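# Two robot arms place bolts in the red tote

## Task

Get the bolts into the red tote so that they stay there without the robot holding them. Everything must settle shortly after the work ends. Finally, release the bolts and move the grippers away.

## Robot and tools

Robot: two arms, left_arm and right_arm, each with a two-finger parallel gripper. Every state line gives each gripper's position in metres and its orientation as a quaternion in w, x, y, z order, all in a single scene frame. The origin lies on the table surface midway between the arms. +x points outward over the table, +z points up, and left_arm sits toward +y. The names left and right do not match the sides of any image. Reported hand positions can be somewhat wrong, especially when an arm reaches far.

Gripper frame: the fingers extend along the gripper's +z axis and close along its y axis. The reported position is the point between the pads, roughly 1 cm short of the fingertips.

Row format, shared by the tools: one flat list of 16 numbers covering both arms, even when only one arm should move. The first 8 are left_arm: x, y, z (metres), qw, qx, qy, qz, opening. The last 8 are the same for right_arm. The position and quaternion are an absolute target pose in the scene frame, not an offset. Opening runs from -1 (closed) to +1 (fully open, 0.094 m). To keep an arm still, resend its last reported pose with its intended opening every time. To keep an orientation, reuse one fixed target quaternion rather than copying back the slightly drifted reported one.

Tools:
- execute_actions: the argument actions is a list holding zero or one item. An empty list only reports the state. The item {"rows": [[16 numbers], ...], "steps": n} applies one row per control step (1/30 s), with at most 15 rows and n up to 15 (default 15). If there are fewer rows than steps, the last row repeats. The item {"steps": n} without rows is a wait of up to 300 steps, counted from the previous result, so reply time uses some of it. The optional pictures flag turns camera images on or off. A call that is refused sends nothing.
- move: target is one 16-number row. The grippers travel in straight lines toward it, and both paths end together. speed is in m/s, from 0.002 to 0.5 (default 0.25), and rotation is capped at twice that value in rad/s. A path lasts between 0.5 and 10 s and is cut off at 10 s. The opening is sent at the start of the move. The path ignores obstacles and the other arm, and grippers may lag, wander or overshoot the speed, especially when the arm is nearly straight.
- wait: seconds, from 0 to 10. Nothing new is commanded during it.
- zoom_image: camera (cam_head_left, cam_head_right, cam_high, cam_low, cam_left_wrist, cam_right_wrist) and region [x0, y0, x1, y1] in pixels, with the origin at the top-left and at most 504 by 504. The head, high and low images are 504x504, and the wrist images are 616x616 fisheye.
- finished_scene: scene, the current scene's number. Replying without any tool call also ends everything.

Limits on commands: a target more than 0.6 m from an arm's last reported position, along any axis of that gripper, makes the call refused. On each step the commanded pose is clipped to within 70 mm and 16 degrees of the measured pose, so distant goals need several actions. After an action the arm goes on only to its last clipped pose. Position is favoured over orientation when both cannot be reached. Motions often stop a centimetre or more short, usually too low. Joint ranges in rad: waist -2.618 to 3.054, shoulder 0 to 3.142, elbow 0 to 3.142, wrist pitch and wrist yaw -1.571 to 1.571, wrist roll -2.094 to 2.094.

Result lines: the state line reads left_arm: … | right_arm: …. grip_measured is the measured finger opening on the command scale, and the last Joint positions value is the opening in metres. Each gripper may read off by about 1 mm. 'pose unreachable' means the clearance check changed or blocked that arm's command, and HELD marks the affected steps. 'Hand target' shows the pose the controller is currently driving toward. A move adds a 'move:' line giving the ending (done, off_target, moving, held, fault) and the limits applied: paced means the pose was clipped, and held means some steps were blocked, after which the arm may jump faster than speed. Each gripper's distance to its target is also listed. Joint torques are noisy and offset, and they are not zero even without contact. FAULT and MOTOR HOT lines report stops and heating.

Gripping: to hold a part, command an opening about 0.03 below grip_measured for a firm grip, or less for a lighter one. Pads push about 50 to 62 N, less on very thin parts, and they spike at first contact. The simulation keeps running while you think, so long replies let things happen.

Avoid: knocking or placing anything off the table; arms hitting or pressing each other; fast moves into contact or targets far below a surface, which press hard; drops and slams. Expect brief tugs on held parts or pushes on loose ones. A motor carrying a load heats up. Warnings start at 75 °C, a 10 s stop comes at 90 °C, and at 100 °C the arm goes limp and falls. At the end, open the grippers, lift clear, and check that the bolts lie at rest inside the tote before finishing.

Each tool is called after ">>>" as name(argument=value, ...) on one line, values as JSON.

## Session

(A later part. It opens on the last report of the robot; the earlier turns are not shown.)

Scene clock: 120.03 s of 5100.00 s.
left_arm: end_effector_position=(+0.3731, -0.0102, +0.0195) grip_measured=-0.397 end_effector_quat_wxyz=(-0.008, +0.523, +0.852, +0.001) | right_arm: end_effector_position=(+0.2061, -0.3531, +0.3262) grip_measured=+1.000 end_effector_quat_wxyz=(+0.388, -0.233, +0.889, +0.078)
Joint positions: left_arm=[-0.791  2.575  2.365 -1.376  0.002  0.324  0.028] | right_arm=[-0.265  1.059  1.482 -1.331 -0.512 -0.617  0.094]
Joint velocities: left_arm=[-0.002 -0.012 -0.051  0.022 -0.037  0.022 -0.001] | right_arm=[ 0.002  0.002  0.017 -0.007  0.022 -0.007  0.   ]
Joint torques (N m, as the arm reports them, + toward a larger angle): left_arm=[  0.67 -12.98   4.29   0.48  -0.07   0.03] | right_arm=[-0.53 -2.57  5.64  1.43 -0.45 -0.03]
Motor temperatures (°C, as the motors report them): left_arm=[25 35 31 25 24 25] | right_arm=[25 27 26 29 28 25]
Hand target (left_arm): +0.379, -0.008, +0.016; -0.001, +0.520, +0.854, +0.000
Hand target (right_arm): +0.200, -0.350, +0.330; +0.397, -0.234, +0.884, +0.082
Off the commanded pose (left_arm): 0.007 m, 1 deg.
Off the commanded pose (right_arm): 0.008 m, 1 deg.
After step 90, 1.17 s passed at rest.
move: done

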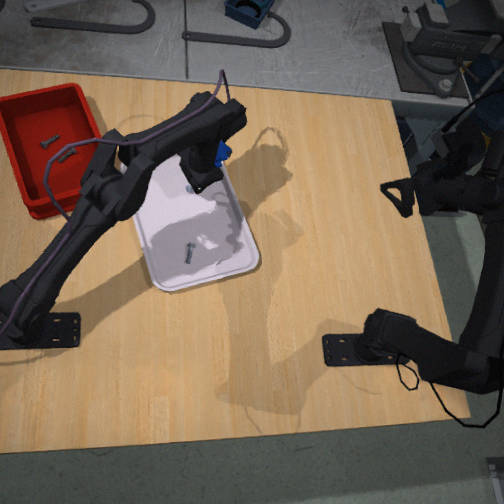

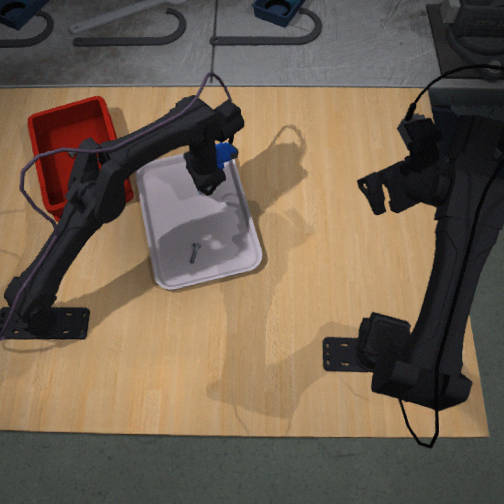

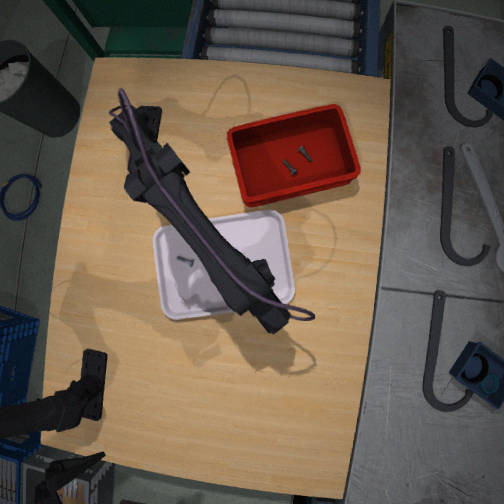

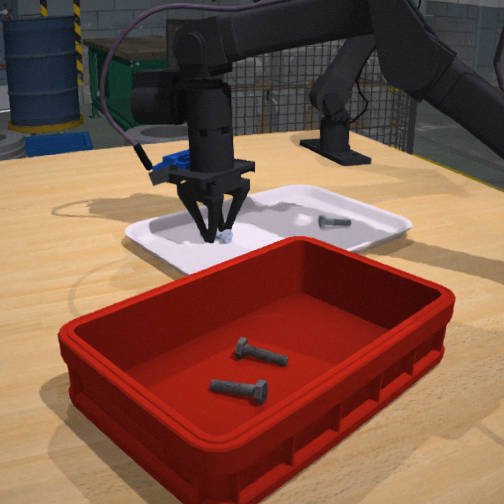

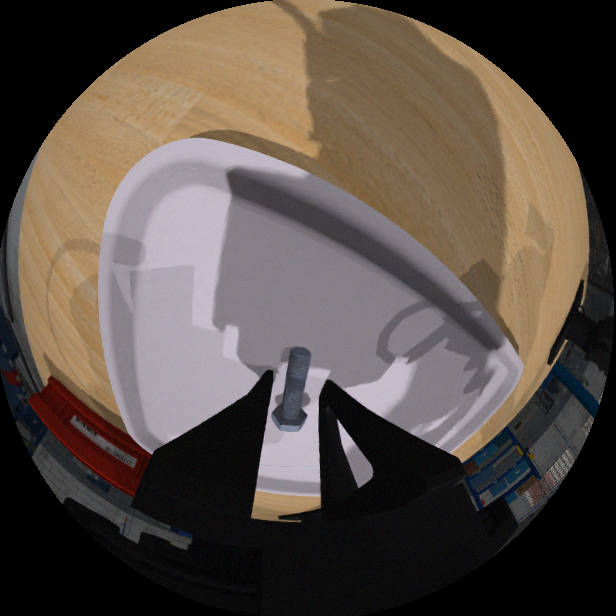

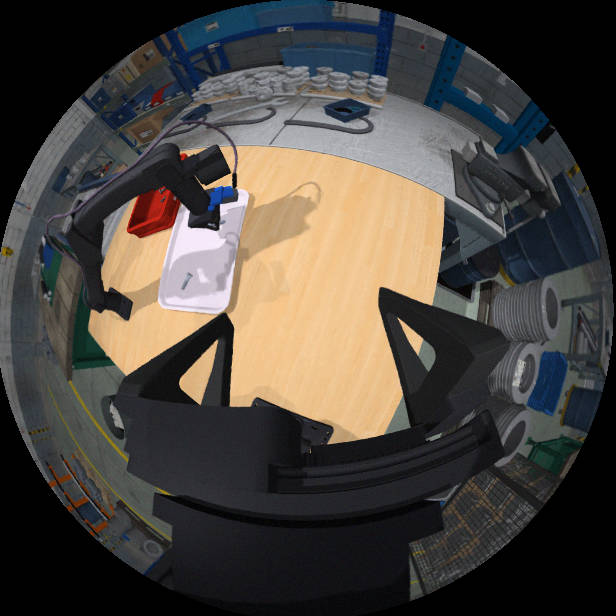

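This one looks thicker.

>>> move(target=[0.379,-0.008,0.015,0,0.52,0.854,0,-0.84,0.2,-0.35,0.33,0.397,-0.234,0.884,0.082,1])

Scene clock: 123.13 s of 5100.00 s.
left_arm: end_effector_position=(+0.3749, -0.0090, +0.0194) grip_measured=-0.830 end_effector_quat_wxyz=(-0.006, +0.523, +0.852, +0.005) | right_arm: end_effector_position=(+0.2061, -0.3531, +0.3262) grip_measured=+1.000 end_effector_quat_wxyz=(+0.388, -0.233, +0.889, +0.078)
Joint positions: left_arm=[-0.79   2.575  2.364 -1.374 -0.007  0.324  0.008] | right_arm=[-0.265  1.059  1.482 -1.331 -0.512 -0.617  0.094]
Joint velocities: left_arm=[-0.007  0.012 -0.007  0.022 -0.007 -0.007 -0.   ] | right_arm=[-0.012 -0.002 -0.007  0.007 -0.022 -0.081  0.   ]
Joint torques (N m, as the arm reports them, + toward a larger angle): left_arm=[  0.78 -13.01   3.74   0.57   0.06   0.04] | right_arm=[-0.55 -2.6   5.6   1.43 -0.47 -0.05]
Motor temperatures (°C, as the motors report them): left_arm=[25 36 31 25 24 25] | right_arm=[25 27 26 29 28 25]
Hand target (left_arm): +0.379, -0.008, +0.015; -0.001, +0.520, +0.854, +0.001
Hand target (right_arm): +0.200, -0.350, +0.330; +0.397, -0.234, +0.884, +0.082
Off the commanded pose (left_arm): 0.006 m, 1 deg.
Off the commanded pose (right_arm): 0.008 m, 1 deg.
move: done

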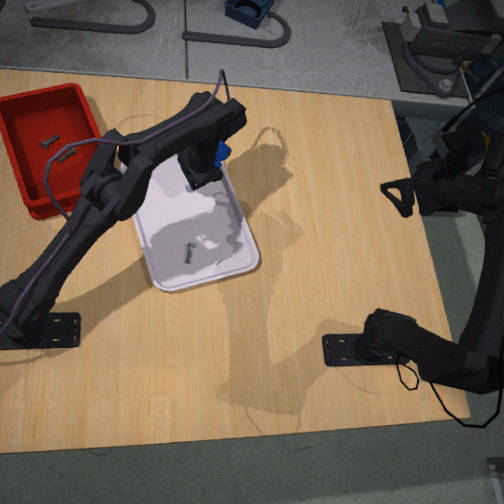

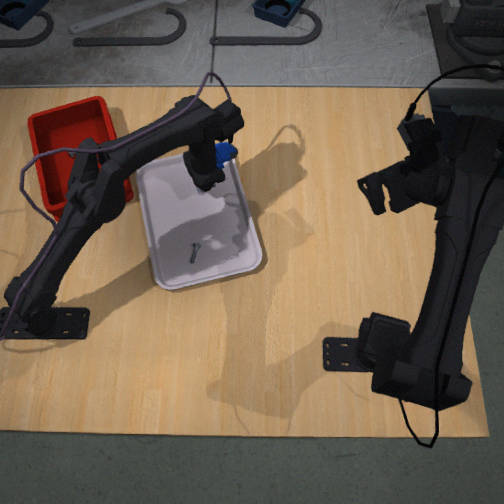

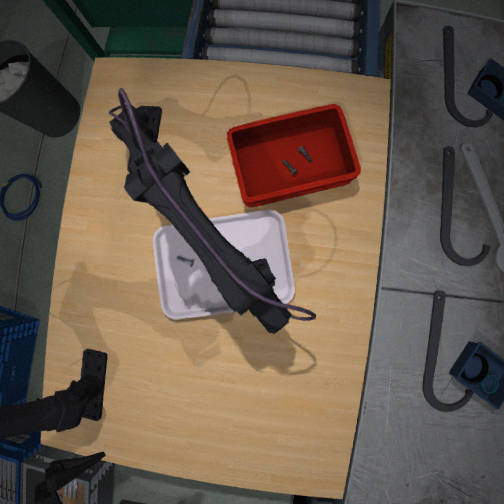

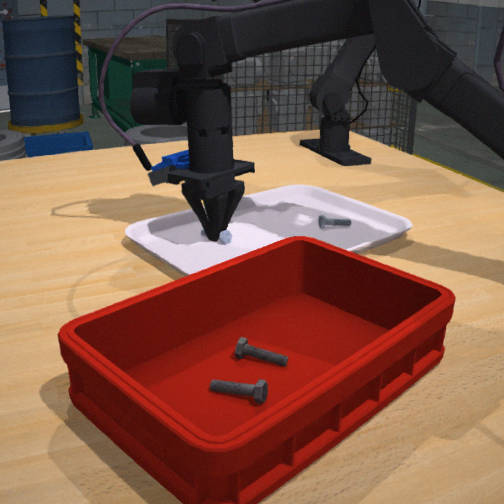

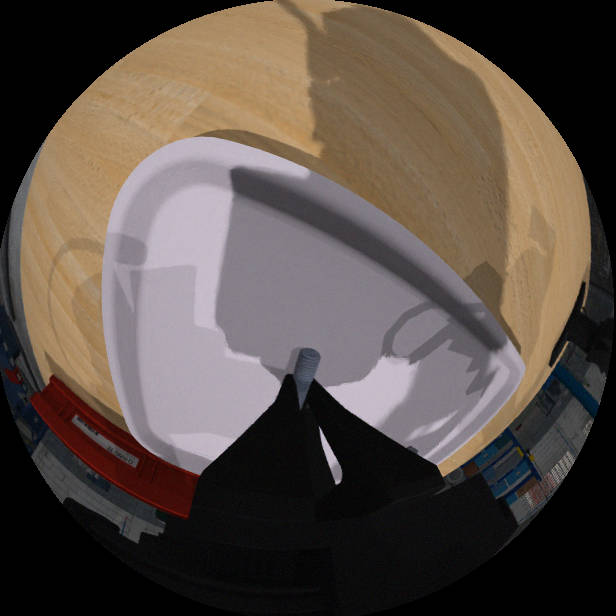

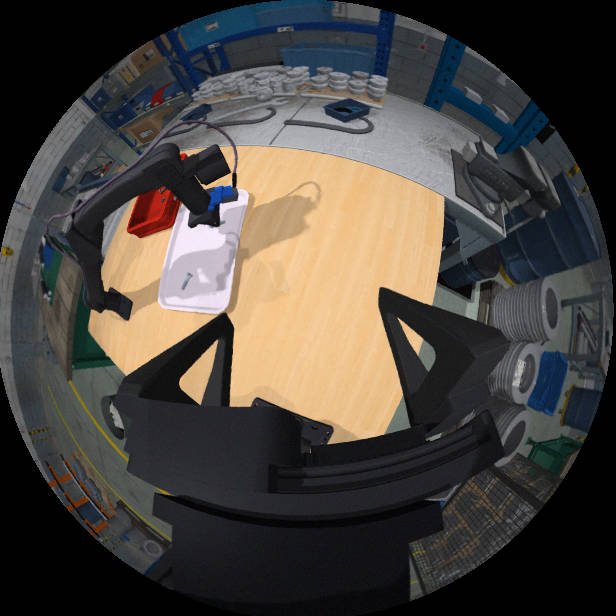

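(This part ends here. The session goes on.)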